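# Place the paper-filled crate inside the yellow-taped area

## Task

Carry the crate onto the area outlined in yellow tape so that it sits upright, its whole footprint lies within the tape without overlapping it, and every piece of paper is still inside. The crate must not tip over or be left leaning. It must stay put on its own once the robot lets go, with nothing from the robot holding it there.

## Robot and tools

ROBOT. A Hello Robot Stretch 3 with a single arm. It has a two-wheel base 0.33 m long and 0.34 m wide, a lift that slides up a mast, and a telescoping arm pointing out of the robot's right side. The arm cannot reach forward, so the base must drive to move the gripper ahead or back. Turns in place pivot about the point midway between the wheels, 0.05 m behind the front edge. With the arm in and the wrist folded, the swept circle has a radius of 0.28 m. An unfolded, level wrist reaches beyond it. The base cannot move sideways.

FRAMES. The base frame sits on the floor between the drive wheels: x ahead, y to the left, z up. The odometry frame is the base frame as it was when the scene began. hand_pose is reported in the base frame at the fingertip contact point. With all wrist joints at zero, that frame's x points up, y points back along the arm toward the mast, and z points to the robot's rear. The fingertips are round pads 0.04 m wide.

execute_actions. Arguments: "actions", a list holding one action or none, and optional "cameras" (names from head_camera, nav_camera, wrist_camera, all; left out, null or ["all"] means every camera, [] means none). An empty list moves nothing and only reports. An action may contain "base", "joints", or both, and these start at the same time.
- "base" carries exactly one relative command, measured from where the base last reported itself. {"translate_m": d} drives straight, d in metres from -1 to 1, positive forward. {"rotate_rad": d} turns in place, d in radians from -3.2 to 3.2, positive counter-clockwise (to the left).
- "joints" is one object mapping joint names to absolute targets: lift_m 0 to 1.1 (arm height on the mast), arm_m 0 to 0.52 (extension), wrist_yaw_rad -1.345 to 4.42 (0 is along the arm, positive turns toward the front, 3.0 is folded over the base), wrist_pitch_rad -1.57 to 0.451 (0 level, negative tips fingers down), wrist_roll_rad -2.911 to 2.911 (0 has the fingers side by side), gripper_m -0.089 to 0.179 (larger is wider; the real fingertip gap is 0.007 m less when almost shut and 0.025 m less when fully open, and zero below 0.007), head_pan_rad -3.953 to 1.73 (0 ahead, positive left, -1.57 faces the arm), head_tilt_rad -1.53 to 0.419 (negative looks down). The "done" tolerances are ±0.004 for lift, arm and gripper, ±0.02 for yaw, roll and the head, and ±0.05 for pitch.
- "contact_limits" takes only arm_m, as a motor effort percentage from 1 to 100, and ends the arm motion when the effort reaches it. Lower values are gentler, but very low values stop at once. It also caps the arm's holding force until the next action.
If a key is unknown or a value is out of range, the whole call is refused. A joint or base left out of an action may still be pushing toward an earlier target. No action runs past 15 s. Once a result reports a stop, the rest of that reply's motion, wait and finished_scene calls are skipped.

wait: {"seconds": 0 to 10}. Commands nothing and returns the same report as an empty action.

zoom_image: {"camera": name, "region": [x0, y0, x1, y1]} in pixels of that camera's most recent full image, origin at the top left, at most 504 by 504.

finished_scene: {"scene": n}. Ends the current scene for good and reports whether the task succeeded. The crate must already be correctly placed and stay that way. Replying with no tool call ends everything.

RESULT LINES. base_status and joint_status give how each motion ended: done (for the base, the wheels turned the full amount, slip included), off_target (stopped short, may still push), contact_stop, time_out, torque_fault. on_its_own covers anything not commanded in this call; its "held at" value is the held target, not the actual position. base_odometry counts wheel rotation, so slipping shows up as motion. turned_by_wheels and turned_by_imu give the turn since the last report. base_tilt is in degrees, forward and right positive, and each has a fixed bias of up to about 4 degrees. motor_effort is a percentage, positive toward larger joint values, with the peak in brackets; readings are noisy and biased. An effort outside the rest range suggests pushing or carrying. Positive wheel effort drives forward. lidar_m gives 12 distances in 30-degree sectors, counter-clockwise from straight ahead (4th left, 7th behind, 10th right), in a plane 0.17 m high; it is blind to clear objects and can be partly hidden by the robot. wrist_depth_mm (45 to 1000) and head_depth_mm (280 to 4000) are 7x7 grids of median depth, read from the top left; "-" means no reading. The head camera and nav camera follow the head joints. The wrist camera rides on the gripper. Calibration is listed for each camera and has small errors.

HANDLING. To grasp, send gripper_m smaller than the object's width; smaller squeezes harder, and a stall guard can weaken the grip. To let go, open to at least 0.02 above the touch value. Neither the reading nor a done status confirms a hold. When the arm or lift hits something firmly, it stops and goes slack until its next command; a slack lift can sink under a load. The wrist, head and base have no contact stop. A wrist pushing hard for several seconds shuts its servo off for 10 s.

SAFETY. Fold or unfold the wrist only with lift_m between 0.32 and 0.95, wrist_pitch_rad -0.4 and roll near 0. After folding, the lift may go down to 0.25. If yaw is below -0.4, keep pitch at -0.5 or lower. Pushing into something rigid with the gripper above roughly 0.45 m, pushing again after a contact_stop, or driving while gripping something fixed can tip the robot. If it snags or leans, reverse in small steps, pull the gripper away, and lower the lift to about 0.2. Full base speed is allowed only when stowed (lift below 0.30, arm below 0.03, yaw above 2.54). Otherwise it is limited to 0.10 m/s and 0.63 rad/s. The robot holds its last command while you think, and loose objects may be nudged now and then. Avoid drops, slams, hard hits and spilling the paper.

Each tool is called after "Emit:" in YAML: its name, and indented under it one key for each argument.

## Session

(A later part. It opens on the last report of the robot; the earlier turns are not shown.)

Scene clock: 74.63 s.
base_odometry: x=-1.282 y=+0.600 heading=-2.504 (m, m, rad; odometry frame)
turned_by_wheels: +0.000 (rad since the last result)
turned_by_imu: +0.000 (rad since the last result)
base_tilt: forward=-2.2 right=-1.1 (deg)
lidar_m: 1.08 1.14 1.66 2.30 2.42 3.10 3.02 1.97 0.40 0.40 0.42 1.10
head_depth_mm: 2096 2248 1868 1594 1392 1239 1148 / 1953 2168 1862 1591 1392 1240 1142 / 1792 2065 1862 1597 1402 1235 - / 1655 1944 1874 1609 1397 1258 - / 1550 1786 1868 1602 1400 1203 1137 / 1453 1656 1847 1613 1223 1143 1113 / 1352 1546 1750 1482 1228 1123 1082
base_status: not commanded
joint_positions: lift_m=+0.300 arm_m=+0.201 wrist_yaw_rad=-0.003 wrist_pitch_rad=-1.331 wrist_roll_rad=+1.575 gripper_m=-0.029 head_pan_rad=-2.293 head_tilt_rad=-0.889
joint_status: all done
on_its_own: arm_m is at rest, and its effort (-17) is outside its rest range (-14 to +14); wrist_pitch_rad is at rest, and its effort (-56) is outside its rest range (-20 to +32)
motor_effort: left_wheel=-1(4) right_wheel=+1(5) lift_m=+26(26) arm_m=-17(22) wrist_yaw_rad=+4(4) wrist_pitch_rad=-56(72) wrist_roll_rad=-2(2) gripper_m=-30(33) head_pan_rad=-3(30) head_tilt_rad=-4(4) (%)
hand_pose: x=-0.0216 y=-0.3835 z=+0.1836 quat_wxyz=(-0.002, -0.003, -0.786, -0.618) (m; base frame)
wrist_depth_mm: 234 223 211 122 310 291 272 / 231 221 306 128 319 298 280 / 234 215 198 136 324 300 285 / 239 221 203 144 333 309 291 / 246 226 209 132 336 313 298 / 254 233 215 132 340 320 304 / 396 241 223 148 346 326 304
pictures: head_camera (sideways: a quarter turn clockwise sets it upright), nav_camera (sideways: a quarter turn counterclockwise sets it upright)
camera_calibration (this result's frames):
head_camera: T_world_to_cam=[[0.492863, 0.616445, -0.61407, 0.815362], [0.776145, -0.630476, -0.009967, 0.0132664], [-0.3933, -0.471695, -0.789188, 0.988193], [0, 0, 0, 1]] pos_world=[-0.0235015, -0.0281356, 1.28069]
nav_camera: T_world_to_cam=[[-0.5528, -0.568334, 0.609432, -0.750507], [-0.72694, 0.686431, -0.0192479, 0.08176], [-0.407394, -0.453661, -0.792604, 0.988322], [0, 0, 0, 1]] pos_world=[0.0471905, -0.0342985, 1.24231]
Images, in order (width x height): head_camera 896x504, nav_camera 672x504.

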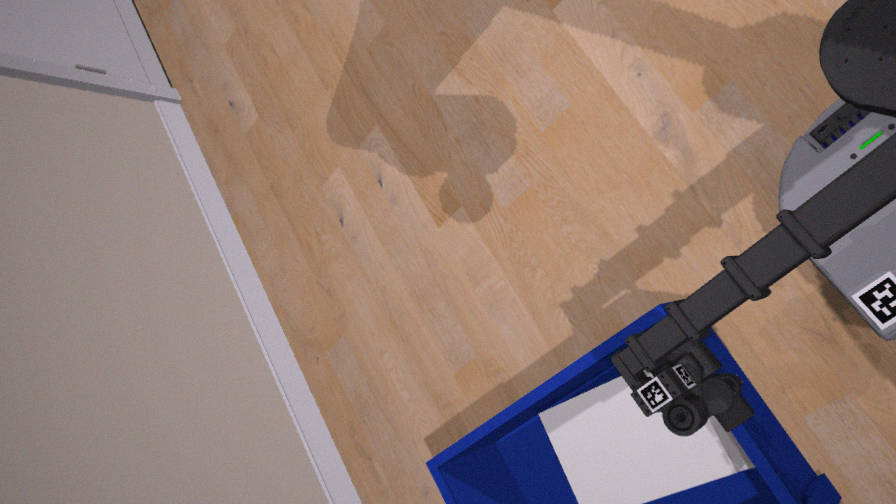

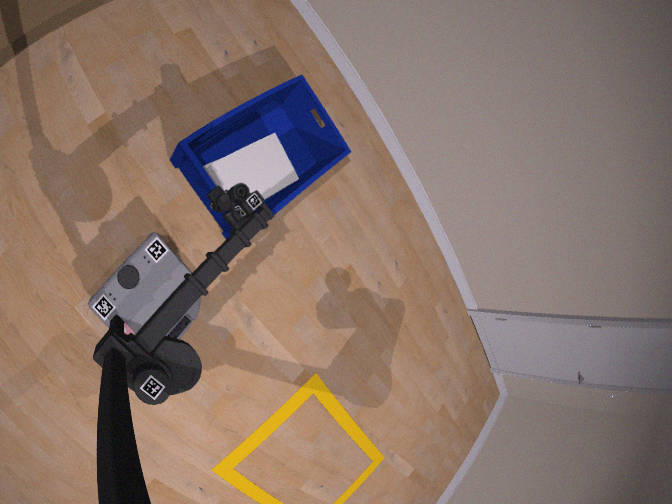

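Emit:
execute_actions:
  actions:
    - {"joints":{"gripper_m":0.1,"wrist_pitch_rad":-1.5}}
  cameras: []

Emit:
execute_actions:
  actions:
    - {"joints":{"lift_m":0.5}}
  cameras: []

Emit:
execute_actions:
  actions:
    - {"base":{"translate_m":-0.45},"joints":{"arm_m":0.0,"wrist_roll_rad":0}}
  cameras: []

Emit:
execute_actions:
  actions:
    - {"base":{"rotate_rad":1.6}}
  cameras: []

Emit:
execute_actions:
  actions:
    - {"base":{"translate_m":-0.4},"joints":{"arm_m":0.3,"head_pan_rad":-1.57,"head_tilt_rad":-1.1}}

Scene clock: 95.67 s.
base_odometry: x=-1.282 y=+0.600 heading=-2.504 (m, m, rad; odometry frame)
turned_by_wheels: +0.000 (rad since the last result)
turned_by_imu: -0.001 (rad since the last result)
base_tilt: forward=-2.2 right=-1.2 (deg)
lidar_m: 1.08 1.15 1.66 2.29 2.43 3.10 3.03 1.96 0.40 0.40 0.42 1.10
head_depth_mm: 2104 2236 1871 1588 1392 1233 1140 / 1941 2157 1861 1595 1394 1233 1144 / 1801 2072 1864 1595 1390 1245 - / 1665 1937 1880 1596 1399 1265 - / 1540 1776 1861 1600 1396 1197 1129 / 1446 1653 1823 1612 1223 - 1110 / 1360 1539 1750 1479 1225 1126 1083
base_status: not commanded
joint_positions: lift_m=+0.300 arm_m=+0.200 wrist_yaw_rad=-0.002 wrist_pitch_rad=-1.309 wrist_roll_rad=+1.576 gripper_m=+0.100 head_pan_rad=-2.293 head_tilt_rad=-0.889
joint_status: wrist_pitch_rad off_target (ended at -1.309, target -1.500); the others done
on_its_own: wrist_pitch_rad is held at -1.314, not at your -1.500, by its stall guard, which is not easing now
motor_effort: left_wheel=-2(3) right_wheel=+3(3) lift_m=+26(25) arm_m=-5(8) wrist_yaw_rad=+3(4) wrist_pitch_rad=-1(13) wrist_roll_rad=-2(2) gripper_m=+0(81) head_pan_rad=-3(3) head_tilt_rad=-5(4) (%)
hand_pose: x=-0.0216 y=-0.3880 z=+0.1844 quat_wxyz=(-0.002, -0.003, -0.793, -0.609) (m; base frame)
wrist_depth_mm: 236 227 214 119 309 291 272 / 233 223 310 123 314 296 276 / 239 219 199 130 323 301 283 / 244 223 204 137 330 306 288 / 252 229 208 146 340 312 297 / 259 237 212 230 349 316 300 / 405 245 225 247 352 316 303
pictures: none
No camera images: the call's "cameras" was empty. Leave "cameras" out to get every camera's image.

Scene clock: 98.33 s.
base_odometry: x=-1.282 y=+0.600 heading=-2.504 (m, m, rad; odometry frame)
turned_by_wheels: +0.000 (rad since the last result)
turned_by_imu: +0.000 (rad since the last result)
base_tilt: forward=-2.2 right=-1.1 (deg)
lidar_m: 1.08 1.14 1.66 2.30 2.41 3.11 3.03 1.96 0.40 0.40 0.42 1.10
head_depth_mm: 2123 2244 1849 1596 1386 1234 - / 1939 2173 1862 1592 1403 1233 1152 / 1791 2068 1852 1602 1396 1235 - / 1662 1935 1853 1588 1391 1281 - / 1544 1778 1880 1593 1416 1197 1131 / 1448 1646 1828 1607 - 1114 1115 / 1351 1539 1771 1472 1424 1122 1081
base_status: not commanded
joint_positions: lift_m=+0.500 arm_m=+0.200 wrist_yaw_rad=-0.002 wrist_pitch_rad=-1.310 wrist_roll_rad=+1.576 gripper_m=+0.100 head_pan_rad=-2.293 head_tilt_rad=-0.889
joint_status: all done
on_its_own: wrist_pitch_rad is held at -1.314, not at your -1.500, by its stall guard, which is not easing now
motor_effort: left_wheel=-2(2) right_wheel=+3(3) lift_m=+26(30) arm_m=-4(4) wrist_yaw_rad=+3(2) wrist_pitch_rad=-1(1) wrist_roll_rad=-2(2) gripper_m=+1(1) head_pan_rad=-2(2) head_tilt_rad=-5(5) (%)
hand_pose: x=-0.0216 y=-0.3878 z=+0.3844 quat_wxyz=(-0.002, -0.003, -0.793, -0.610) (m; base frame)
wrist_depth_mm: 691 643 578 532 499 468 441 / 512 455 425 380 501 472 - / 567 652 427 397 512 484 - / 605 481 438 407 533 493 - / 588 684 448 415 550 503 - / 553 582 585 543 563 508 475 / 818 455 441 440 568 510 481
pictures: none
No camera images: the call's "cameras" was empty. Leave "cameras" out to get every camera's image.

Scene clock: 103.77 s.
base_odometry: x=-0.920 y=+0.868 heading=-2.504 (m, m, rad; odometry frame)
turned_by_wheels: +0.000 (rad since the last result)
turned_by_imu: -0.001 (rad since the last result)
base_tilt: forward=-2.2 right=-1.2 (deg)
lidar_m: 1.52 1.61 2.38 2.32 2.44 2.65 2.60 1.89 1.47 0.96 0.46 0.56
head_depth_mm: 2063 2235 1863 1590 1406 1236 - / 1897 2137 1863 1592 1387 1238 1149 / 1742 2046 1850 1601 1390 1238 - / 1638 1896 1869 1598 1389 1282 - / 1517 1748 1869 1587 1402 1253 - / 1428 1626 1791 1600 1400 1241 1117 / 1334 1517 1750 1605 1396 1245 1121
base_status: done
joint_positions: lift_m=+0.500 arm_m=+0.003 wrist_yaw_rad=-0.001 wrist_pitch_rad=-1.313 wrist_roll_rad=+0.004 gripper_m=+0.100 head_pan_rad=-2.293 head_tilt_rad=-0.889
joint_status: all done
joint sent to its limit — the command would take arm_m past its lower limit, so that joint was sent only as far as its limit.
on_its_own: wrist_pitch_rad is held at -1.314, not at your -1.500, by its stall guard, which is not easing now
motor_effort: left_wheel=-3(7) right_wheel=+4(4) lift_m=+25(25) arm_m=-4(6) wrist_yaw_rad=+1(3) wrist_pitch_rad=+0(1) wrist_roll_rad=-1(3) gripper_m=+0(0) head_pan_rad=-2(2) head_tilt_rad=-4(4) (%)
hand_pose: x=-0.0217 y=-0.1897 z=+0.3843 quat_wxyz=(+0.559, +0.430, -0.561, -0.433) (m; base frame)
wrist_depth_mm: 435 507 614 615 613 618 607 / 384 508 605 601 597 595 594 / 577 583 580 583 584 583 585 / 579 572 573 573 576 571 570 / 556 560 561 556 561 557 557 / 547 547 542 - - 545 543 / 536 533 532 - - 534 527
pictures: none
No camera images: the call's "cameras" was empty. Leave "cameras" out to get every camera's image.

Scene clock: 107.23 s.
base_odometry: x=-0.920 y=+0.868 heading=-0.905 (m, m, rad; odometry frame)
turned_by_wheels: +1.600 (rad since the last result)
turned_by_imu: +1.565 (rad since the last result)
base_tilt: forward=-2.1 right=-1.2 (deg)
lidar_m: 2.32 2.47 2.65 2.59 1.87 1.46 0.92 0.46 0.58 1.53 1.63 2.37
head_depth_mm: 1619 1807 1853 1518 1348 1239 - / 1799 2038 1885 1520 1262 1242 1146 / 2044 2208 1873 1467 1239 1231 - / 2317 2278 1850 1595 1340 1278 - / 2283 2260 1870 1610 1400 1256 - / 2100 2262 1876 1604 1401 1240 1118 / 1969 1640 1823 1618 1399 1244 1115
base_status: done
joint_positions: lift_m=+0.500 arm_m=+0.003 wrist_yaw_rad=-0.001 wrist_pitch_rad=-1.313 wrist_roll_rad=+0.004 gripper_m=+0.100 head_pan_rad=-2.293 head_tilt_rad=-0.889
joint_status: not commanded
on_its_own: wrist_pitch_rad is held at -1.314, not at your -1.500, by its stall guard, which is not easing now
motor_effort: left_wheel=-4(7) right_wheel=+6(9) lift_m=+26(25) arm_m=-4(4) wrist_yaw_rad=+1(1) wrist_pitch_rad=+0(0) wrist_roll_rad=-2(1) gripper_m=+1(0) head_pan_rad=-3(3) head_tilt_rad=-4(5) (%)
hand_pose: x=-0.0217 y=-0.1897 z=+0.3843 quat_wxyz=(+0.559, +0.430, -0.561, -0.433) (m; base frame)
wrist_depth_mm: 616 615 616 610 614 604 479 / 598 604 595 602 602 594 449 / 586 591 583 591 581 583 439 / 572 572 571 568 571 572 459 / 563 559 556 558 557 562 554 / 543 548 551 - - 543 542 / 535 540 531 - - 534 532
pictures: none
No camera images: the call's "cameras" was empty. Leave "cameras" out to get every camera's image.

Scene clock: 112.20 s.
base_odometry: x=-1.167 y=+1.183 heading=-0.905 (m, m, rad; odometry frame)
turned_by_wheels: +0.000 (rad since the last result)
turned_by_imu: -0.001 (rad since the last result)
base_tilt: forward=-2.2 right=-1.2 (deg)
lidar_m: 2.72 2.88 2.67 2.62 1.38 1.06 1.04 0.36 0.28 0.26 1.59 2.77
head_depth_mm: 1940 1720 1542 1299 1150 1176 1114 / 1938 1731 1582 1321 - - - / 1512 1738 1603 1344 1149 1222 - / 1535 1718 1558 1391 1274 1207 - / 1578 1740 1552 1413 1294 1182 1105 / 1598 1727 1560 1420 1288 1193 1111 / 1603 1736 1562 1410 1296 1190 1105
base_status: done
joint_positions: lift_m=+0.500 arm_m=+0.300 wrist_yaw_rad=-0.001 wrist_pitch_rad=-1.313 wrist_roll_rad=+0.004 gripper_m=+0.100 head_pan_rad=-1.577 head_tilt_rad=-1.086
joint_status: all done
on_its_own: wrist_pitch_rad is held at -1.314, not at your -1.500, by its stall guard, which is not easing now
motor_effort: left_wheel=-4(10) right_wheel=+5(8) lift_m=+25(26) arm_m=+6(7) wrist_yaw_rad=+1(1) wrist_pitch_rad=+0(0) wrist_roll_rad=-2(2) gripper_m=+1(1) head_pan_rad=+2(29) head_tilt_rad=-7(23) (%)
hand_pose: x=-0.0217 y=-0.4865 z=+0.3843 quat_wxyz=(+0.559, +0.430, -0.561, -0.433) (m; base frame)
wrist_depth_mm: 625 622 616 611 611 612 608 / 595 598 599 602 605 597 599 / 590 583 578 541 408 378 380 / 572 575 570 558 571 564 560 / 558 560 559 508 395 473 559 / 543 548 543 484 384 386 390 / 538 534 536 429 376 375 520
pictures: head_camera (sideways: a quarter turn clockwise sets it upright), nav_camera (sideways: a quarter turn counterclockwise sets it upright), wrist_camera
camera_calibration (this result's frames):
head_camera: T_world_to_cam=[[-0.0321974, 0.89366, -0.447588, 0.601686], [0.999384, 0.0350301, -0.00194952, 0.00146522], [0.0139369, -0.447375, -0.894238, 1.12225], [0, 0, 0, 1]] pos_world=[0.00226774, -0.0356859, 1.27287]
nav_camera: T_world_to_cam=[[-0.0445939, -0.895733, 0.44235, -0.53595], [-0.998969, 0.0437632, -0.0120894, 0.0740958], [-0.00852976, -0.442433, -0.896761, 1.12127], [0, 0, 0, 1]] pos_world=[0.0596835, 0.0127774, 1.24349]
wrist_camera: T_world_to_cam=[[-0.999359, 0.0317604, -0.0165037, 0.00400133], [0.0338315, 0.988724, -0.145879, 0.587202], [0.0116845, -0.146344, -0.989165, 0.469112], [0, 0, 0, 1]] pos_world=[-0.0213485, -0.512056, 0.549755]
Images, in order (width x height): head_camera 896x504, nav_camera 672x504, wrist_camera 644x364.

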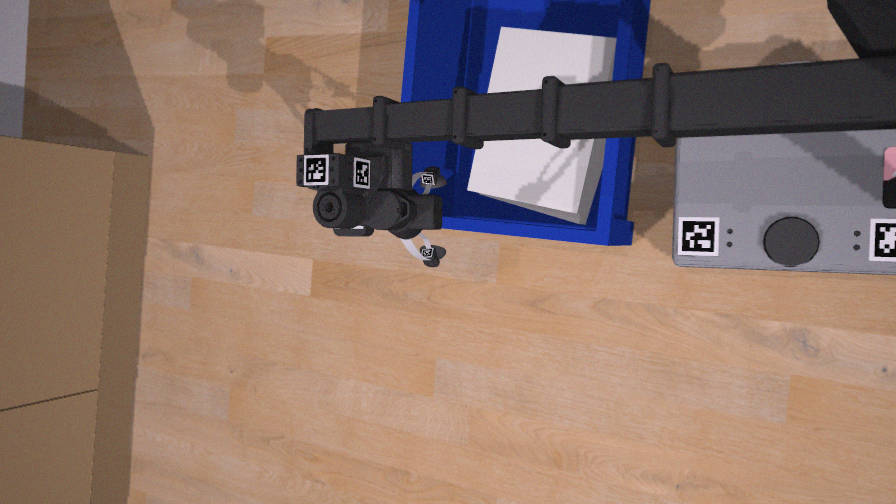

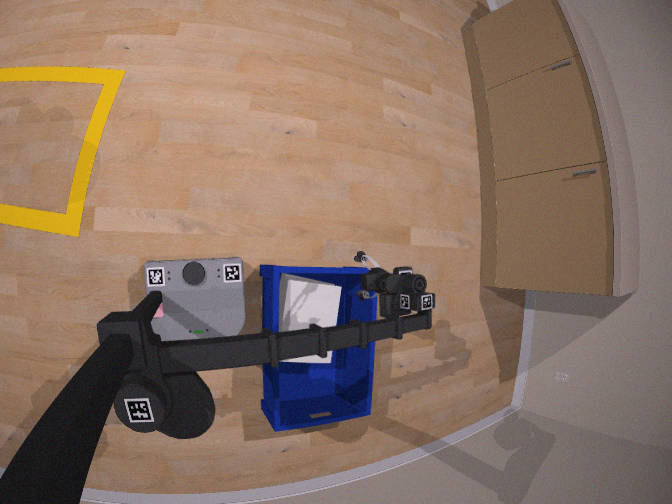

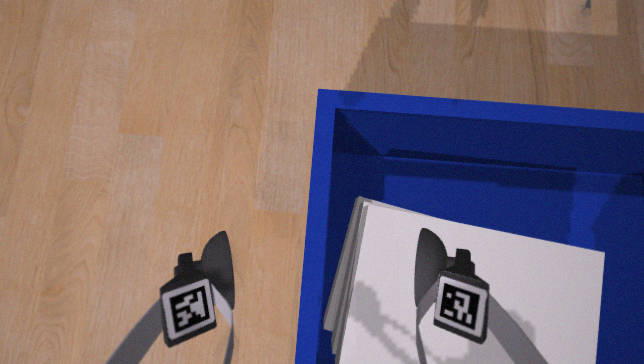

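Emit:
execute_actions:
  actions:
    - {"joints":{"arm_m":0.27,"wrist_pitch_rad":-1.49}}
  cameras: []

Emit:
execute_actions:
  actions:
    - {"joints":{"lift_m":0.30}}
  cameras: []

Emit:
execute_actions:
  actions:
    - {"joints":{"gripper_m":-0.03}}
  cameras: ["wrist_camera"]

Emit:
execute_actions:
  actions:
    - {"base":{"translate_m":0.4}}
  cameras: ["nav_camera"]

Scene clock: 118.97 s.
base_odometry: x=-1.167 y=+1.183 heading=-0.905 (m, m, rad; odometry frame)
turned_by_wheels: +0.000 (rad since the last result)
turned_by_imu: +0.000 (rad since the last result)
base_tilt: forward=-2.1 right=-1.2 (deg)
lidar_m: 2.71 2.88 2.68 2.62 1.37 1.06 1.04 0.36 0.28 0.26 1.59 2.77
head_depth_mm: 1949 1721 1540 1308 1148 1184 1108 / 1940 1703 1577 1318 - - - / 1529 1726 1582 1331 1158 1223 - / 1540 1718 1558 1411 1280 1216 - / 1564 1730 1554 1401 1294 1196 1107 / 1585 1732 1555 1411 1286 1191 1109 / 1610 1749 1553 1413 1298 1198 1111
base_status: not commanded
joint_positions: lift_m=+0.500 arm_m=+0.270 wrist_yaw_rad=-0.001 wrist_pitch_rad=-1.485 wrist_roll_rad=+0.004 gripper_m=+0.100 head_pan_rad=-1.577 head_tilt_rad=-1.086
joint_status: all done
motor_effort: left_wheel=-4(3) right_wheel=+5(5) lift_m=+25(26) arm_m=-4(6) wrist_yaw_rad=+1(1) wrist_pitch_rad=-1(1) wrist_roll_rad=-2(2) gripper_m=+1(0) head_pan_rad=+2(3) head_tilt_rad=-6(6) (%)
hand_pose: x=-0.0216 y=-0.4133 z=+0.3809 quat_wxyz=(+0.520, +0.477, -0.522, -0.480) (m; base frame)
wrist_depth_mm: 543 544 543 436 363 344 330 / 552 551 551 543 548 521 484 / 551 553 558 548 387 546 547 / 559 556 559 499 389 389 389 / 559 561 561 444 396 392 552 / 564 566 562 435 395 393 548 / 574 569 568 335 361 364 394
pictures: none
No camera images: the call's "cameras" was empty. Leave "cameras" out to get every camera's image.

Scene clock: 121.63 s.
base_odometry: x=-1.167 y=+1.183 heading=-0.905 (m, m, rad; odometry frame)
turned_by_wheels: +0.000 (rad since the last result)
turned_by_imu: +0.000 (rad since the last result)
base_tilt: forward=-2.2 right=-1.2 (deg)
lidar_m: 2.71 2.89 2.68 2.63 1.38 1.06 1.04 0.36 0.28 0.26 1.59 2.77
head_depth_mm: 1947 1720 1531 1307 1149 1180 1117 / 1942 1717 1546 1297 1146 1209 - / 1512 1712 1546 1219 1151 - - / 1538 1746 1543 1403 1275 1214 - / 1567 1732 1554 1408 1295 1189 1101 / 1606 1734 1556 1412 1288 1188 1105 / 1609 1740 1559 1416 1297 1190 1105
base_status: not commanded
joint_positions: lift_m=+0.300 arm_m=+0.270 wrist_yaw_rad=-0.001 wrist_pitch_rad=-1.486 wrist_roll_rad=+0.004 gripper_m=+0.100 head_pan_rad=-1.577 head_tilt_rad=-1.086
joint_status: all done
motor_effort: left_wheel=-3(3) right_wheel=+5(5) lift_m=+11(21) arm_m=-4(4) wrist_yaw_rad=+1(1) wrist_pitch_rad=-1(1) wrist_roll_rad=-2(1) gripper_m=+0(0) head_pan_rad=+3(3) head_tilt_rad=-5(6) (%)
hand_pose: x=-0.0216 y=-0.4131 z=+0.1818 quat_wxyz=(+0.520, +0.477, -0.522, -0.480) (m; base frame)
wrist_depth_mm: 345 343 342 123 338 338 331 / 345 346 346 124 189 184 340 / 348 350 347 124 186 185 185 / 349 351 348 291 187 187 186 / 352 353 352 241 188 188 187 / 355 352 355 214 189 189 189 / 357 357 355 208 190 190 190
pictures: none
No camera images: the call's "cameras" was empty. Leave "cameras" out to get every camera's image.

Scene clock: 123.43 s.
base_odometry: x=-1.167 y=+1.183 heading=-0.904 (m, m, rad; odometry frame)
turned_by_wheels: +0.001 (rad since the last result)
turned_by_imu: +0.001 (rad since the last result)
base_tilt: forward=-2.1 right=-1.1 (deg)
lidar_m: 2.71 2.89 2.67 2.62 1.38 1.06 1.04 0.36 0.28 0.26 1.59 2.77
head_depth_mm: 1946 1717 1539 1319 1146 1189 1121 / 1946 1721 1548 1311 1138 1205 - / 1508 1726 1543 1219 1151 - - / 1534 1727 1562 1405 1271 1207 - / 1550 1735 1551 1401 1294 1192 1099 / 1589 1729 1567 1412 1294 1190 1106 / 1610 1735 1563 1419 1293 1191 1106
base_status: not commanded
joint_positions: lift_m=+0.300 arm_m=+0.270 wrist_yaw_rad=-0.004 wrist_pitch_rad=-1.482 wrist_roll_rad=+0.005 gripper_m=-0.029 head_pan_rad=-1.577 head_tilt_rad=-1.086
joint_status: all done
on_its_own: right_wheel is at rest, and its effort (-30) is outside its rest range (-18 to +18)
motor_effort: left_wheel=+7(7) right_wheel=-30(30) lift_m=+16(16) arm_m=-4(4) wrist_yaw_rad=+5(5) wrist_pitch_rad=-2(3) wrist_roll_rad=-1(2) gripper_m=-28(100) head_pan_rad=+2(2) head_tilt_rad=-6(6) (%)
hand_pose: x=-0.0216 y=-0.4140 z=+0.1815 quat_wxyz=(+0.520, +0.475, -0.523, -0.480) (m; base frame)
wrist_depth_mm: 345 346 344 122 337 338 330 / 348 346 346 123 202 183 339 / 350 348 348 124 184 184 183 / 352 349 348 125 186 185 185 / 356 353 353 125 187 186 185 / 357 354 352 126 188 188 186 / 359 359 357 127 189 188 188
pictures: wrist_camera
camera_calibration (this result's frames):
wrist_camera: T_world_to_cam=[[-0.999243, 0.0372966, -0.0110486, -0.000309894], [0.0370391, 0.999057, 0.0226623, 0.459627], [0.0118834, 0.022236, -0.999682, 0.350826], [0, 0, 0, 1]] pos_world=[-0.0215029, -0.466983, 0.340295]
Images, in order (width x height): wrist_camera 644x364.

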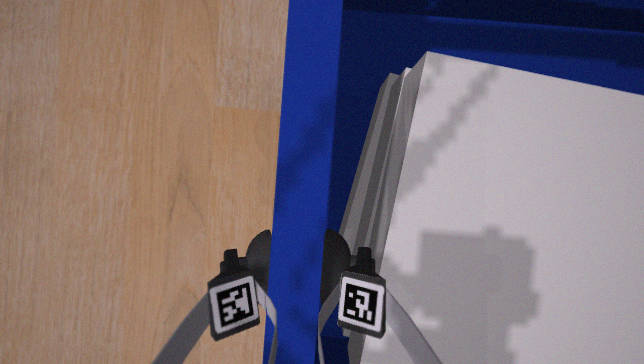

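Scene clock: 128.70 s.
base_odometry: x=-0.921 y=+0.868 heading=-0.906 (m, m, rad; odometry frame)
turned_by_wheels: -0.002 (rad since the last result)
turned_by_imu: -0.013 (rad since the last result)
base_tilt: forward=-2.2 right=-1.2 (deg)
lidar_m: 2.32 2.45 2.66 2.60 1.88 1.46 1.43 0.35 0.28 0.26 1.62 2.37
head_depth_mm: 1518 1708 1543 1299 1137 1185 1121 / 1548 1713 1548 1289 1139 1206 - / 1561 1729 1552 1235 1162 - - / 1566 1738 1554 1410 1287 1217 - / 1597 1745 1545 1403 1289 1197 1108 / 1602 1734 1565 1408 1294 1195 1108 / 1636 1740 1558 1413 1298 1199 1111
base_status: done
joint_positions: lift_m=+0.300 arm_m=+0.270 wrist_yaw_rad=-0.001 wrist_pitch_rad=-1.488 wrist_roll_rad=+0.006 gripper_m=-0.029 head_pan_rad=-1.577 head_tilt_rad=-1.086
joint_status: not commanded
on_its_own: left_wheel is at rest, and its effort (-22) is outside its rest range (-18 to +18); right_wheel is at rest, and its effort (+63) is outside its rest range (-18 to +18)
motor_effort: left_wheel=-22(28) right_wheel=+63(88) lift_m=+17(18) arm_m=-4(4) wrist_yaw_rad=+1(5) wrist_pitch_rad=+0(2) wrist_roll_rad=-2(2) gripper_m=-33(38) head_pan_rad=+2(1) head_tilt_rad=-6(8) (%)
hand_pose: x=-0.0216 y=-0.4126 z=+0.1814 quat_wxyz=(+0.519, +0.477, -0.522, -0.481) (m; base frame)
wrist_depth_mm: 341 340 342 342 123 342 324 / 339 340 344 345 123 185 345 / 341 344 347 346 124 186 187 / 345 345 349 347 125 187 188 / 347 349 349 351 188 188 189 / 349 349 352 131 126 191 191 / 353 354 355 311 191 191 192
pictures: nav_camera (sideways: a quarter turn counterclockwise sets it upright)
camera_calibration (this result's frames):
nav_camera: T_world_to_cam=[[-0.0444948, -0.89576, 0.442307, -0.535893], [-0.998974, 0.0436532, -0.0120876, 0.0740935], [-0.0084805, -0.44239, -0.896782, 1.1213], [0, 0, 0, 1]] pos_world=[0.0596821, 0.0127862, 1.24349]
Images, in order (width x height): nav_camera 672x504.

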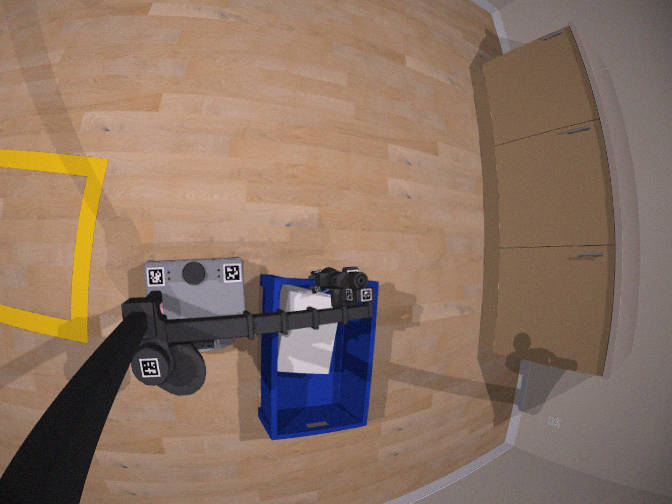

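Emit:
execute_actions:
  actions:
    - {"base":{"translate_m":0.38},"joints":{"head_pan_rad":1.5,"head_tilt_rad":-1.0}}
  cameras: ["nav_camera","head_camera"]

Scene clock: 138.13 s.
base_odometry: x=-0.687 y=+0.569 heading=-0.907 (m, m, rad; odometry frame)
turned_by_wheels: -0.002 (rad since the last result)
turned_by_imu: -0.002 (rad since the last result)
base_tilt: forward=-2.2 right=-1.1 (deg)
lidar_m: 1.94 2.05 2.64 2.58 2.40 1.85 1.81 0.35 0.28 0.26 1.64 1.99
head_depth_mm: 2230 1903 1654 1477 1322 1196 1099 / 2212 1888 1668 1463 1324 1207 1099 / 2232 1900 1645 1470 1326 1196 1101 / 2233 1887 1671 1474 1321 1210 - / 2251 1907 1669 1479 1331 - - / 2291 1930 1675 1485 - - - / 2246 1928 1689 - - 1225 -
base_status: done
joint_positions: lift_m=+0.300 arm_m=+0.270 wrist_yaw_rad=-0.001 wrist_pitch_rad=-1.489 wrist_roll_rad=+0.006 gripper_m=-0.029 head_pan_rad=+1.493 head_tilt_rad=-1.001
joint_status: all done
on_its_own: left_wheel is at rest, and its effort (-22) is outside its rest range (-18 to +18); right_wheel is at rest, and its effort (+62) is outside its rest range (-18 to +18)
motor_effort: left_wheel=-22(24) right_wheel=+62(87) lift_m=+18(18) arm_m=-4(4) wrist_yaw_rad=+2(2) wrist_pitch_rad=+0(0) wrist_roll_rad=-2(2) gripper_m=-34(38) head_pan_rad=+2(31) head_tilt_rad=+1(11) (%)
hand_pose: x=-0.0216 y=-0.4121 z=+0.1814 quat_wxyz=(+0.518, +0.477, -0.521, -0.481) (m; base frame)
wrist_depth_mm: 339 339 342 344 122 338 317 / 341 340 342 344 123 186 344 / 341 343 344 346 124 186 187 / 346 346 346 348 125 187 188 / 343 347 349 349 188 188 189 / 349 349 351 129 126 190 191 / 352 352 356 296 191 192 192
pictures: head_camera (sideways: a quarter turn clockwise sets it upright), nav_camera (sideways: a quarter turn counterclockwise sets it upright)
camera_calibration (this result's frames):
head_camera: T_world_to_cam=[[-0.0286417, -0.852456, -0.522014, 0.698614], [-0.999304, 0.0369067, -0.00543972, 0.0182015], [0.023903, 0.521495, -0.852919, 1.0685], [0, 0, 0, 1]] pos_world=[0.012658, 0.0376486, 1.27613]
nav_camera: T_world_to_cam=[[0.105418, 0.849462, 0.517012, -0.63412], [0.993365, -0.113992, -0.0152553, 0.0660657], [0.0459763, 0.51519, -0.855842, 1.06776], [0, 0, 0, 1]] pos_world=[-0.0478714, -0.00391026, 1.24269]
Images, in order (width x height): head_camera 896x504, nav_camera 672x504.

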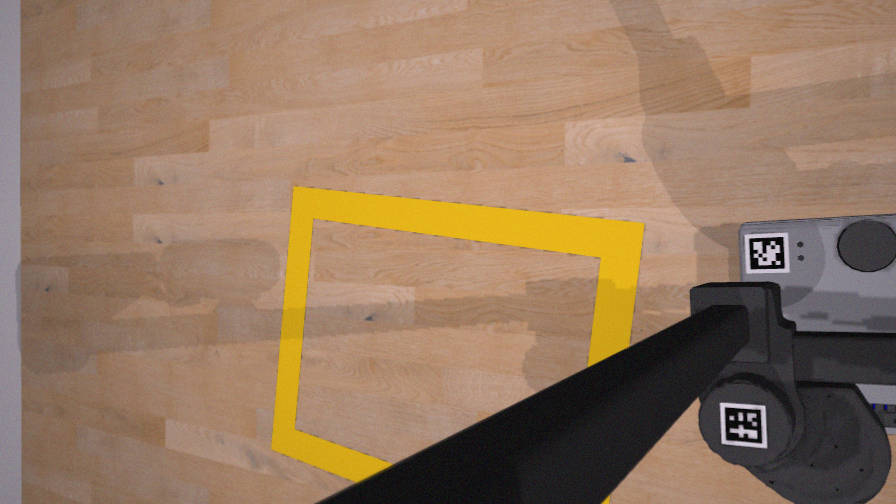

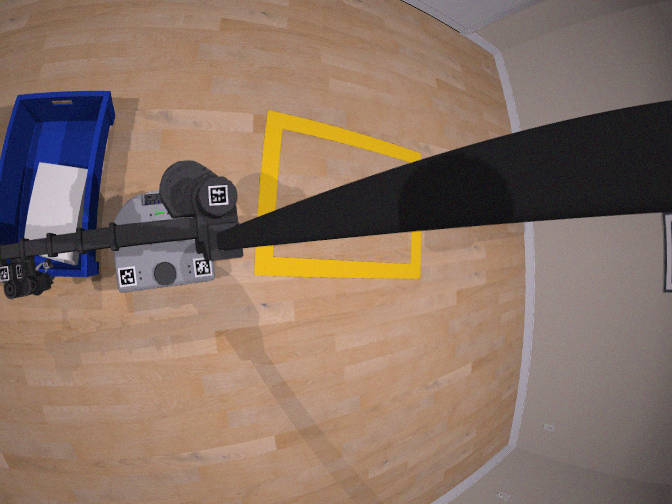

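Emit:
execute_actions:
  actions:
    - {"joints":{"gripper_m":0.1}}
  cameras: []

Emit:
execute_actions:
  actions:
    - {"joints":{"lift_m":0.5}}
  cameras: []

Emit:
execute_actions:
  actions:
    - {"base":{"translate_m":-0.8},"joints":{"arm_m":0.0}}
  cameras: []

Emit:
execute_actions:
  actions:
    - {"base":{"rotate_rad":1.6}}
  cameras: []

Emit:
execute_actions:
  actions:
    - {"base":{"translate_m":-0.245},"joints":{"arm_m":0.4,"head_pan_rad":-1.57,"head_tilt_rad":-1.0}}

Scene clock: 149.97 s.
base_odometry: x=-0.687 y=+0.568 heading=-0.906 (m, m, rad; odometry frame)
turned_by_wheels: +0.002 (rad since the last result)
turned_by_imu: +0.002 (rad since the last result)
base_tilt: forward=-2.1 right=-1.1 (deg)
lidar_m: 1.95 2.06 2.64 2.58 2.39 1.84 1.81 0.35 0.28 0.26 1.65 1.99
head_depth_mm: 2249 1890 1661 1465 1315 1200 1103 / 2211 1914 1662 1476 1321 1197 1101 / 2259 1918 1670 1470 1324 1210 1101 / 2239 1927 1666 1478 1323 1223 - / 2233 1903 1661 1473 1333 - - / 2245 1932 1685 1476 - - - / 2275 1925 1670 - - 1220 -
base_status: not commanded
joint_positions: lift_m=+0.300 arm_m=+0.270 wrist_yaw_rad=-0.001 wrist_pitch_rad=-1.490 wrist_roll_rad=+0.005 gripper_m=+0.100 head_pan_rad=+1.493 head_tilt_rad=-1.001
joint_status: all done
motor_effort: left_wheel=-3(22) right_wheel=+3(62) lift_m=+18(18) arm_m=-4(4) wrist_yaw_rad=+2(2) wrist_pitch_rad=+0(0) wrist_roll_rad=-1(2) gripper_m=+1(80) head_pan_rad=+2(2) head_tilt_rad=+1(0) (%)
hand_pose: x=-0.0216 y=-0.4120 z=+0.1814 quat_wxyz=(+0.518, +0.478, -0.521, -0.481) (m; base frame)
wrist_depth_mm: 341 343 341 341 122 337 321 / 346 345 343 342 122 184 339 / 347 345 344 348 123 184 185 / 349 350 348 349 124 186 186 / 353 351 351 349 125 187 187 / 353 355 352 355 126 189 188 / 358 358 359 355 127 190 189
pictures: none
No camera images: the call's "cameras" was empty. Leave "cameras" out to get every camera's image.

Scene clock: 152.63 s.
base_odometry: x=-0.687 y=+0.568 heading=-0.906 (m, m, rad; odometry frame)
turned_by_wheels: +0.000 (rad since the last result)
turned_by_imu: +0.000 (rad since the last result)
base_tilt: forward=-2.2 right=-1.1 (deg)
lidar_m: 1.95 2.06 2.63 2.57 2.39 1.84 1.80 0.35 0.28 0.26 1.65 1.99
head_depth_mm: 2225 1891 1650 1467 1324 1202 1097 / 2237 1902 1661 1466 1327 1202 1102 / 2232 1930 1653 1464 1324 1202 1108 / 2223 1910 1673 1480 1332 1220 - / 2251 1924 1669 1495 1327 - - / 2265 1921 1647 1479 - - - / 2267 1939 1688 - - - -
base_status: not commanded
joint_positions: lift_m=+0.500 arm_m=+0.270 wrist_yaw_rad=-0.001 wrist_pitch_rad=-1.490 wrist_roll_rad=+0.005 gripper_m=+0.100 head_pan_rad=+1.493 head_tilt_rad=-1.001
joint_status: all done
motor_effort: left_wheel=-3(3) right_wheel=+3(3) lift_m=+26(27) arm_m=-4(4) wrist_yaw_rad=+2(1) wrist_pitch_rad=+0(0) wrist_roll_rad=-2(2) gripper_m=+0(1) head_pan_rad=+2(3) head_tilt_rad=+1(0) (%)
hand_pose: x=-0.0216 y=-0.4120 z=+0.3809 quat_wxyz=(+0.518, +0.478, -0.521, -0.481) (m; base frame)
wrist_depth_mm: 545 545 538 544 357 345 330 / 550 545 538 546 537 501 453 / 552 553 552 548 429 541 545 / 554 556 557 553 392 388 388 / 562 558 558 555 390 393 391 / 565 563 561 562 414 393 400 / 567 573 568 362 351 378 397
pictures: none
No camera images: the call's "cameras" was empty. Leave "cameras" out to get every camera's image.

Scene clock: 161.60 s.
base_odometry: x=-1.180 y=+1.198 heading=-0.906 (m, m, rad; odometry frame)
turned_by_wheels: +0.000 (rad since the last result)
turned_by_imu: -0.002 (rad since the last result)
base_tilt: forward=-2.1 right=-1.2 (deg)
lidar_m: 2.73 2.88 2.68 2.63 1.36 1.04 1.02 1.07 1.54 0.55 0.26 0.26
head_depth_mm: 2228 1899 1663 1473 1325 1198 1100 / 2214 1899 1649 1478 1325 1196 1104 / 2220 1900 1665 1472 1318 1205 1099 / 2243 1907 1687 1471 1323 1225 - / 2271 1922 1644 1469 1335 - - / 2245 1918 1664 1493 - - - / 2270 1927 1677 - - - -
base_status: done
joint_positions: lift_m=+0.500 arm_m=+0.003 wrist_yaw_rad=+0.000 wrist_pitch_rad=-1.490 wrist_roll_rad=+0.004 gripper_m=+0.100 head_pan_rad=+1.493 head_tilt_rad=-1.001
joint_status: all done
joint sent to its limit — the command would take arm_m past its lower limit, so that joint was sent only as far as its limit.
motor_effort: left_wheel=-1(6) right_wheel=+2(4) lift_m=+25(25) arm_m=-4(5) wrist_yaw_rad=+0(2) wrist_pitch_rad=+0(0) wrist_roll_rad=-1(2) gripper_m=+1(1) head_pan_rad=+1(2) head_tilt_rad=+1(0) (%)
hand_pose: x=-0.0216 y=-0.1443 z=+0.3809 quat_wxyz=(+0.519, +0.479, -0.520, -0.481) (m; base frame)
wrist_depth_mm: 483 392 543 545 546 541 541 / 517 401 546 549 551 544 549 / 542 414 550 559 552 552 546 / 555 557 554 556 560 556 556 / 560 564 562 - - 556 553 / 560 565 564 - - 557 565 / 564 571 567 - - 563 564
pictures: none
No camera images: the call's "cameras" was empty. Leave "cameras" out to get every camera's image.

Scene clock: 165.07 s.
base_odometry: x=-1.180 y=+1.198 heading=+0.694 (m, m, rad; odometry frame)
turned_by_wheels: +1.600 (rad since the last result)
turned_by_imu: +1.565 (rad since the last result)
base_tilt: forward=-2.1 right=-1.1 (deg)
lidar_m: 2.62 1.34 1.04 1.02 1.08 1.58 0.55 0.26 0.27 2.73 2.91 2.68
head_depth_mm: 963 1150 1435 1463 1325 1200 1096 / 966 1158 1434 1474 1324 1193 1101 / 972 1161 1446 1469 1318 1207 1097 / 979 1173 1454 1477 1329 1219 - / 979 1176 1463 1476 1332 - - / 989 1179 1483 1478 - - - / 988 1189 1484 - - - -
base_status: done
joint_positions: lift_m=+0.500 arm_m=+0.003 wrist_yaw_rad=+0.000 wrist_pitch_rad=-1.490 wrist_roll_rad=+0.004 gripper_m=+0.100 head_pan_rad=+1.493 head_tilt_rad=-1.001
joint_status: not commanded
motor_effort: left_wheel=-4(8) right_wheel=+5(9) lift_m=+26(25) arm_m=-5(4) wrist_yaw_rad=+0(0) wrist_pitch_rad=+0(0) wrist_roll_rad=-1(1) gripper_m=+1(0) head_pan_rad=+2(3) head_tilt_rad=+1(2) (%)
hand_pose: x=-0.0216 y=-0.1443 z=+0.3809 quat_wxyz=(+0.519, +0.479, -0.520, -0.481) (m; base frame)
wrist_depth_mm: 545 543 540 549 541 417 429 / 553 549 555 550 547 411 548 / 552 553 554 557 551 426 543 / 554 558 563 555 559 378 546 / 562 557 562 - - 556 558 / 559 560 570 - - 565 567 / 563 568 570 - - 560 570
pictures: none
No camera images: the call's "cameras" was empty. Leave "cameras" out to get every camera's image.

Scene clock: 169.20 s.
base_odometry: x=-1.369 y=+1.041 heading=+0.694 (m, m, rad; odometry frame)
turned_by_wheels: +0.000 (rad since the last result)
turned_by_imu: -0.001 (rad since the last result)
base_tilt: forward=-2.1 right=-1.1 (deg)
lidar_m: 2.87 1.36 1.05 1.04 1.10 1.61 1.24 0.25 0.19 0.17 2.89 2.93
head_depth_mm: 2248 1927 1646 1357 1267 1104 1083 / 2221 1908 1700 1292 - - - / 2222 1926 1721 1257 1198 1208 - / 2237 1923 1676 1461 1303 1197 - / 2227 1922 1665 1478 1332 1201 1105 / 2262 1905 1677 1486 1329 1199 1100 / 2263 1912 1675 1478 1326 1212 1109
base_status: done
joint_positions: lift_m=+0.500 arm_m=+0.400 wrist_yaw_rad=+0.000 wrist_pitch_rad=-1.490 wrist_roll_rad=+0.004 gripper_m=+0.100 head_pan_rad=-1.563 head_tilt_rad=-1.001
joint_status: all done
motor_effort: left_wheel=-10(15) right_wheel=+3(5) lift_m=+26(26) arm_m=+6(7) wrist_yaw_rad=+1(0) wrist_pitch_rad=+0(0) wrist_roll_rad=-1(1) gripper_m=+0(0) head_pan_rad=-2(33) head_tilt_rad=+1(1) (%)
hand_pose: x=-0.0216 y=-0.5412 z=+0.3809 quat_wxyz=(+0.519, +0.479, -0.520, -0.481) (m; base frame)
wrist_depth_mm: 540 547 543 538 337 328 333 / 549 542 545 539 383 430 395 / 551 555 552 547 386 388 430 / 559 552 558 548 391 389 419 / 561 554 556 397 390 393 411 / 569 568 567 394 397 514 399 / 575 572 566 558 564 538 390
pictures: head_camera (sideways: a quarter turn clockwise sets it upright), nav_camera (sideways: a quarter turn counterclockwise sets it upright), wrist_camera
camera_calibration (this result's frames):
head_camera: T_world_to_cam=[[-0.0441174, 0.851554, -0.522407, 0.699219], [0.998813, 0.0483979, -0.0054585, 0.00603743], [0.0206352, -0.522028, -0.852679, 1.06821], [0, 0, 0, 1]] pos_world=[0.00277482, -0.0380824, 1.27615]
nav_camera: T_world_to_cam=[[-0.032635, -0.855117, 0.517406, -0.63379], [-0.999466, 0.0289032, -0.0152722, 0.078244], [-0.0018952, -0.517628, -0.855604, 1.06775], [0, 0, 0, 1]] pos_world=[0.059542, 0.00846887, 1.24269]
wrist_camera: T_world_to_cam=[[-0.999404, 0.0328165, -0.0107174, 0.00407826], [0.0324771, 0.999009, 0.0304378, 0.579104], [0.0117057, 0.0300716, -0.999479, 0.55713], [0, 0, 0, 1]] pos_world=[-0.0212534, -0.595418, 0.539257]
Images, in order (width x height): head_camera 896x504, nav_camera 672x504, wrist_camera 644x364.

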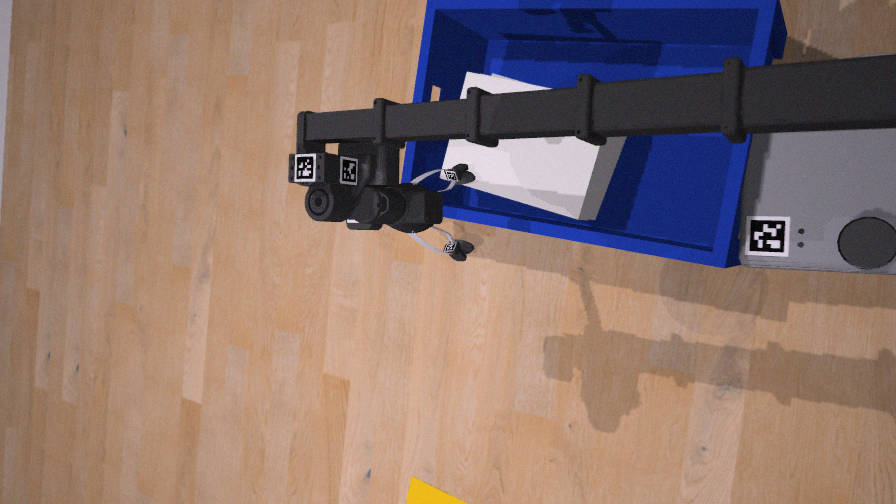

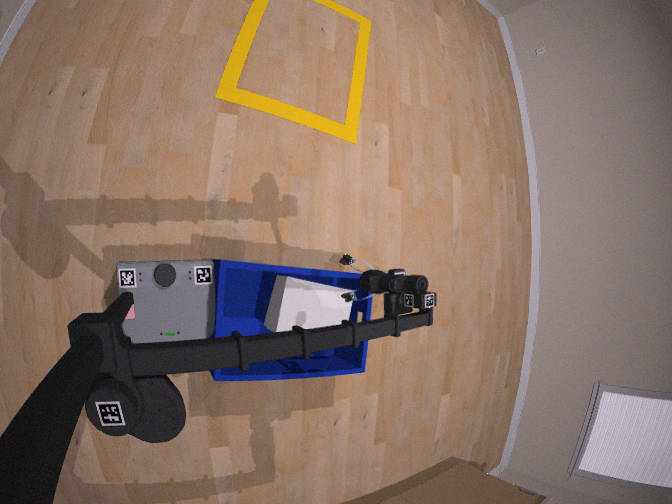

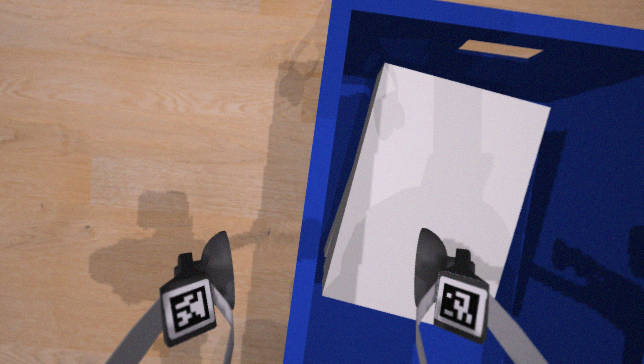

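Emit:
execute_actions:
  actions:
    - {"base":{"translate_m":0.015},"joints":{"arm_m":0.33}}
  cameras: []

Emit:
execute_actions:
  actions:
    - {"joints":{"lift_m":0.30}}
  cameras: ["wrist_camera"]

Emit:
execute_actions:
  actions:
    - {"joints":{"gripper_m":-0.03}}
  cameras: []

Emit:
execute_actions:
  actions:
    - {"joints":{"arm_m":0.43}}
  cameras: ["nav_camera"]

Scene clock: 178.10 s.
base_odometry: x=-1.357 y=+1.051 heading=+0.693 (m, m, rad; odometry frame)
turned_by_wheels: +0.000 (rad since the last result)
turned_by_imu: -0.001 (rad since the last result)
base_tilt: forward=-2.1 right=-1.1 (deg)
lidar_m: 2.85 1.37 1.05 1.03 1.10 1.61 1.26 0.27 0.19 0.17 2.90 2.91
head_depth_mm: 2222 1887 1664 1351 1280 1152 1086 / 2209 1922 1683 1269 - - - / 2246 1912 1697 - 1208 1206 - / 2229 1902 1665 1472 1313 1207 - / 2262 1911 1664 1482 1332 1202 1099 / 2264 1929 1688 1478 1325 1206 1106 / 2252 1927 1672 1490 1332 1207 1102
base_status: done
joint_positions: lift_m=+0.500 arm_m=+0.330 wrist_yaw_rad=+0.000 wrist_pitch_rad=-1.490 wrist_roll_rad=+0.004 gripper_m=+0.100 head_pan_rad=-1.563 head_tilt_rad=-1.001
joint_status: all done
motor_effort: left_wheel=-4(5) right_wheel=+4(16) lift_m=+25(25) arm_m=-4(6) wrist_yaw_rad=+0(0) wrist_pitch_rad=+0(0) wrist_roll_rad=-1(1) gripper_m=+0(1) head_pan_rad=-3(2) head_tilt_rad=+2(1) (%)
hand_pose: x=-0.0216 y=-0.4720 z=+0.3809 quat_wxyz=(+0.519, +0.479, -0.520, -0.481) (m; base frame)
wrist_depth_mm: 541 545 536 540 383 402 403 / 546 548 552 546 385 382 444 / 550 556 550 548 385 389 440 / 556 554 559 548 387 390 426 / 560 560 560 395 393 395 415 / 566 558 564 556 561 531 409 / 573 569 563 558 561 547 395
pictures: none
No camera images: the call's "cameras" was empty. Leave "cameras" out to get every camera's image.

Scene clock: 180.77 s.
base_odometry: x=-1.357 y=+1.051 heading=+0.693 (m, m, rad; odometry frame)
turned_by_wheels: +0.000 (rad since the last result)
turned_by_imu: +0.000 (rad since the last result)
base_tilt: forward=-2.2 right=-1.2 (deg)
lidar_m: 2.85 1.36 1.06 1.03 1.10 1.61 1.26 0.27 0.19 0.17 2.89 2.91
head_depth_mm: 2248 1909 1663 1351 1284 1155 1097 / 2232 1919 1670 1278 1190 1197 - / 2248 1903 1655 1334 1228 1203 - / 2258 1921 1661 1473 1305 1208 - / 2241 1927 1675 1481 1327 1208 1103 / 2243 1929 1658 1468 1330 1202 1100 / 2256 1929 1663 1483 1329 1204 1103
base_status: not commanded
joint_positions: lift_m=+0.300 arm_m=+0.330 wrist_yaw_rad=+0.000 wrist_pitch_rad=-1.490 wrist_roll_rad=+0.004 gripper_m=+0.100 head_pan_rad=-1.563 head_tilt_rad=-1.001
joint_status: all done
motor_effort: left_wheel=-3(3) right_wheel=+4(5) lift_m=+11(24) arm_m=-4(4) wrist_yaw_rad=+0(0) wrist_pitch_rad=+0(0) wrist_roll_rad=-1(1) gripper_m=+0(1) head_pan_rad=-4(3) head_tilt_rad=+1(0) (%)
hand_pose: x=-0.0216 y=-0.4720 z=+0.1818 quat_wxyz=(+0.519, +0.479, -0.520, -0.481) (m; base frame)
wrist_depth_mm: 342 342 343 122 199 182 182 / 345 343 345 123 184 183 184 / 346 345 347 124 185 184 184 / 349 351 348 124 186 186 185 / 351 352 351 126 187 187 187 / 356 355 355 126 189 188 189 / 356 357 355 127 352 190 190
pictures: wrist_camera
camera_calibration (this result's frames):
wrist_camera: T_world_to_cam=[[-0.999404, 0.0328165, -0.0107174, -0.000326112], [0.0324772, 0.999009, 0.0304379, 0.516029], [0.0117057, 0.0300717, -0.999479, 0.356091], [0, 0, 0, 1]] pos_world=[-0.0212534, -0.526215, 0.340195]
Images, in order (width x height): wrist_camera 644x364.

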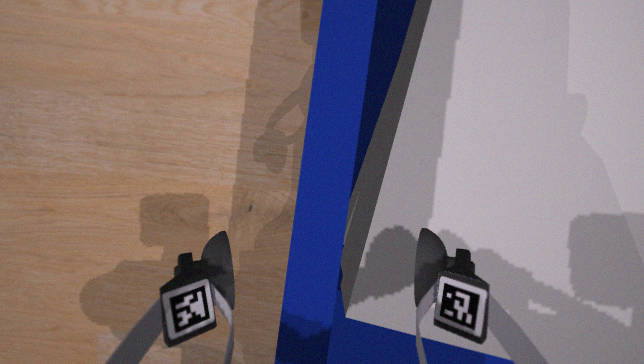

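Scene clock: 182.57 s.
base_odometry: x=-1.357 y=+1.051 heading=+0.694 (m, m, rad; odometry frame)
turned_by_wheels: +0.000 (rad since the last result)
turned_by_imu: +0.000 (rad since the last result)
base_tilt: forward=-2.2 right=-1.1 (deg)
lidar_m: 2.85 1.36 1.06 1.04 1.10 1.61 1.26 0.27 0.19 0.17 2.90 2.91
head_depth_mm: 2221 1920 1648 1351 1289 1154 1097 / 2222 1899 1668 1272 1191 1198 - / 2250 1912 1659 1323 1197 1204 - / 2250 1905 1659 1482 1313 1202 - / 2236 1905 1664 1483 1330 1197 1107 / 2263 1910 1665 1487 1329 1207 1106 / 2239 1911 1676 1479 1332 1212 1106
base_status: not commanded
joint_positions: lift_m=+0.300 arm_m=+0.330 wrist_yaw_rad=-0.006 wrist_pitch_rad=-1.487 wrist_roll_rad=+0.010 gripper_m=-0.029 head_pan_rad=-1.563 head_tilt_rad=-1.001
joint_status: all done
motor_effort: left_wheel=+1(4) right_wheel=-8(8) lift_m=+17(17) arm_m=-4(4) wrist_yaw_rad=+7(7) wrist_pitch_rad=-1(1) wrist_roll_rad=-3(3) gripper_m=-22(97) head_pan_rad=-3(3) head_tilt_rad=+1(0) (%)
hand_pose: x=-0.0216 y=-0.4727 z=+0.1814 quat_wxyz=(+0.517, +0.475, -0.524, -0.483) (m; base frame)
wrist_depth_mm: 343 342 339 121 199 181 181 / 343 342 343 122 183 182 181 / 345 345 345 123 184 183 183 / 351 348 347 124 185 184 184 / 352 350 351 125 186 186 185 / 353 353 352 125 188 187 187 / 358 356 355 126 352 189 188
pictures: none
No camera images: the call's "cameras" was empty. Leave "cameras" out to get every camera's image.

Scene clock: 184.53 s.
base_odometry: x=-1.357 y=+1.051 heading=+0.693 (m, m, rad; odometry frame)
turned_by_wheels: +0.000 (rad since the last result)
turned_by_imu: -0.001 (rad since the last result)
base_tilt: forward=-2.1 right=-1.1 (deg)
lidar_m: 2.85 1.36 1.06 1.03 1.10 1.61 1.26 0.29 0.25 0.25 2.89 2.91
head_depth_mm: 2229 1910 1656 1354 1282 1103 1098 / 2222 1910 1659 1282 1257 1199 - / 2234 1923 1667 - 1265 1192 - / 2232 1920 1658 1478 1312 1190 - / 2269 1933 1678 1471 1331 1204 1099 / 2280 1896 1669 1488 1331 1207 1106 / 2242 1928 1673 1485 1329 1207 1102
base_status: not commanded
joint_positions: lift_m=+0.300 arm_m=+0.429 wrist_yaw_rad=-0.013 wrist_pitch_rad=-1.574 wrist_roll_rad=+0.027 gripper_m=-0.029 head_pan_rad=-1.563 head_tilt_rad=-1.001
joint_status: all done
on_its_own: arm_m is at rest, and its effort (+16) is outside its rest range (-14 to +14); wrist_yaw_rad is at rest, and its effort (+16) is outside its rest range (-12 to +12)
motor_effort: left_wheel=-6(5) right_wheel=+7(8) lift_m=+18(18) arm_m=+16(20) wrist_yaw_rad=+16(16) wrist_pitch_rad=+28(33) wrist_roll_rad=-9(9) gripper_m=-19(22) head_pan_rad=-3(3) head_tilt_rad=+2(1) (%)
hand_pose: x=-0.0213 y=-0.5489 z=+0.1826 quat_wxyz=(+0.489, +0.491, -0.509, -0.511) (m; base frame)
wrist_depth_mm: 323 323 322 321 113 170 170 / 330 332 329 329 173 174 175 / 336 338 337 336 178 178 178 / 343 348 345 343 181 182 182 / 354 353 354 123 186 186 186 / 362 364 363 125 189 191 190 / 371 372 373 129 369 195 195
pictures: nav_camera (sideways: a quarter turn counterclockwise sets it upright)
camera_calibration (this result's frames):
nav_camera: T_world_to_cam=[[-0.0326812, -0.855116, 0.517406, -0.63379], [-0.999464, 0.0289572, -0.0152722, 0.0782439], [-0.00192316, -0.517628, -0.855604, 1.06775], [0, 0, 0, 1]] pos_world=[0.0595424, 0.00846599, 1.24269]
Images, in order (width x height): nav_camera 672x504.

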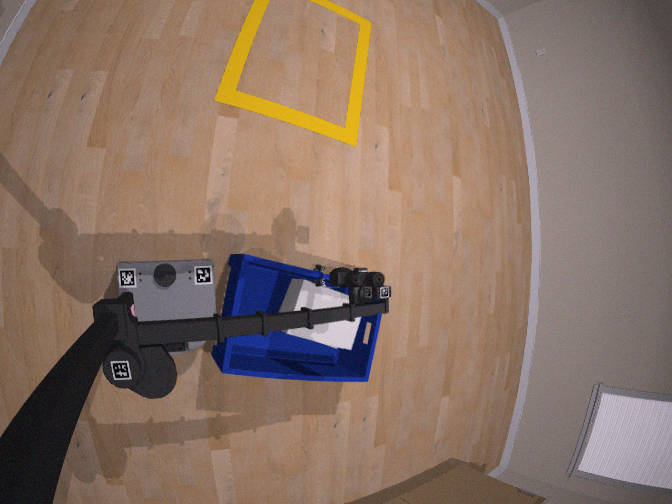

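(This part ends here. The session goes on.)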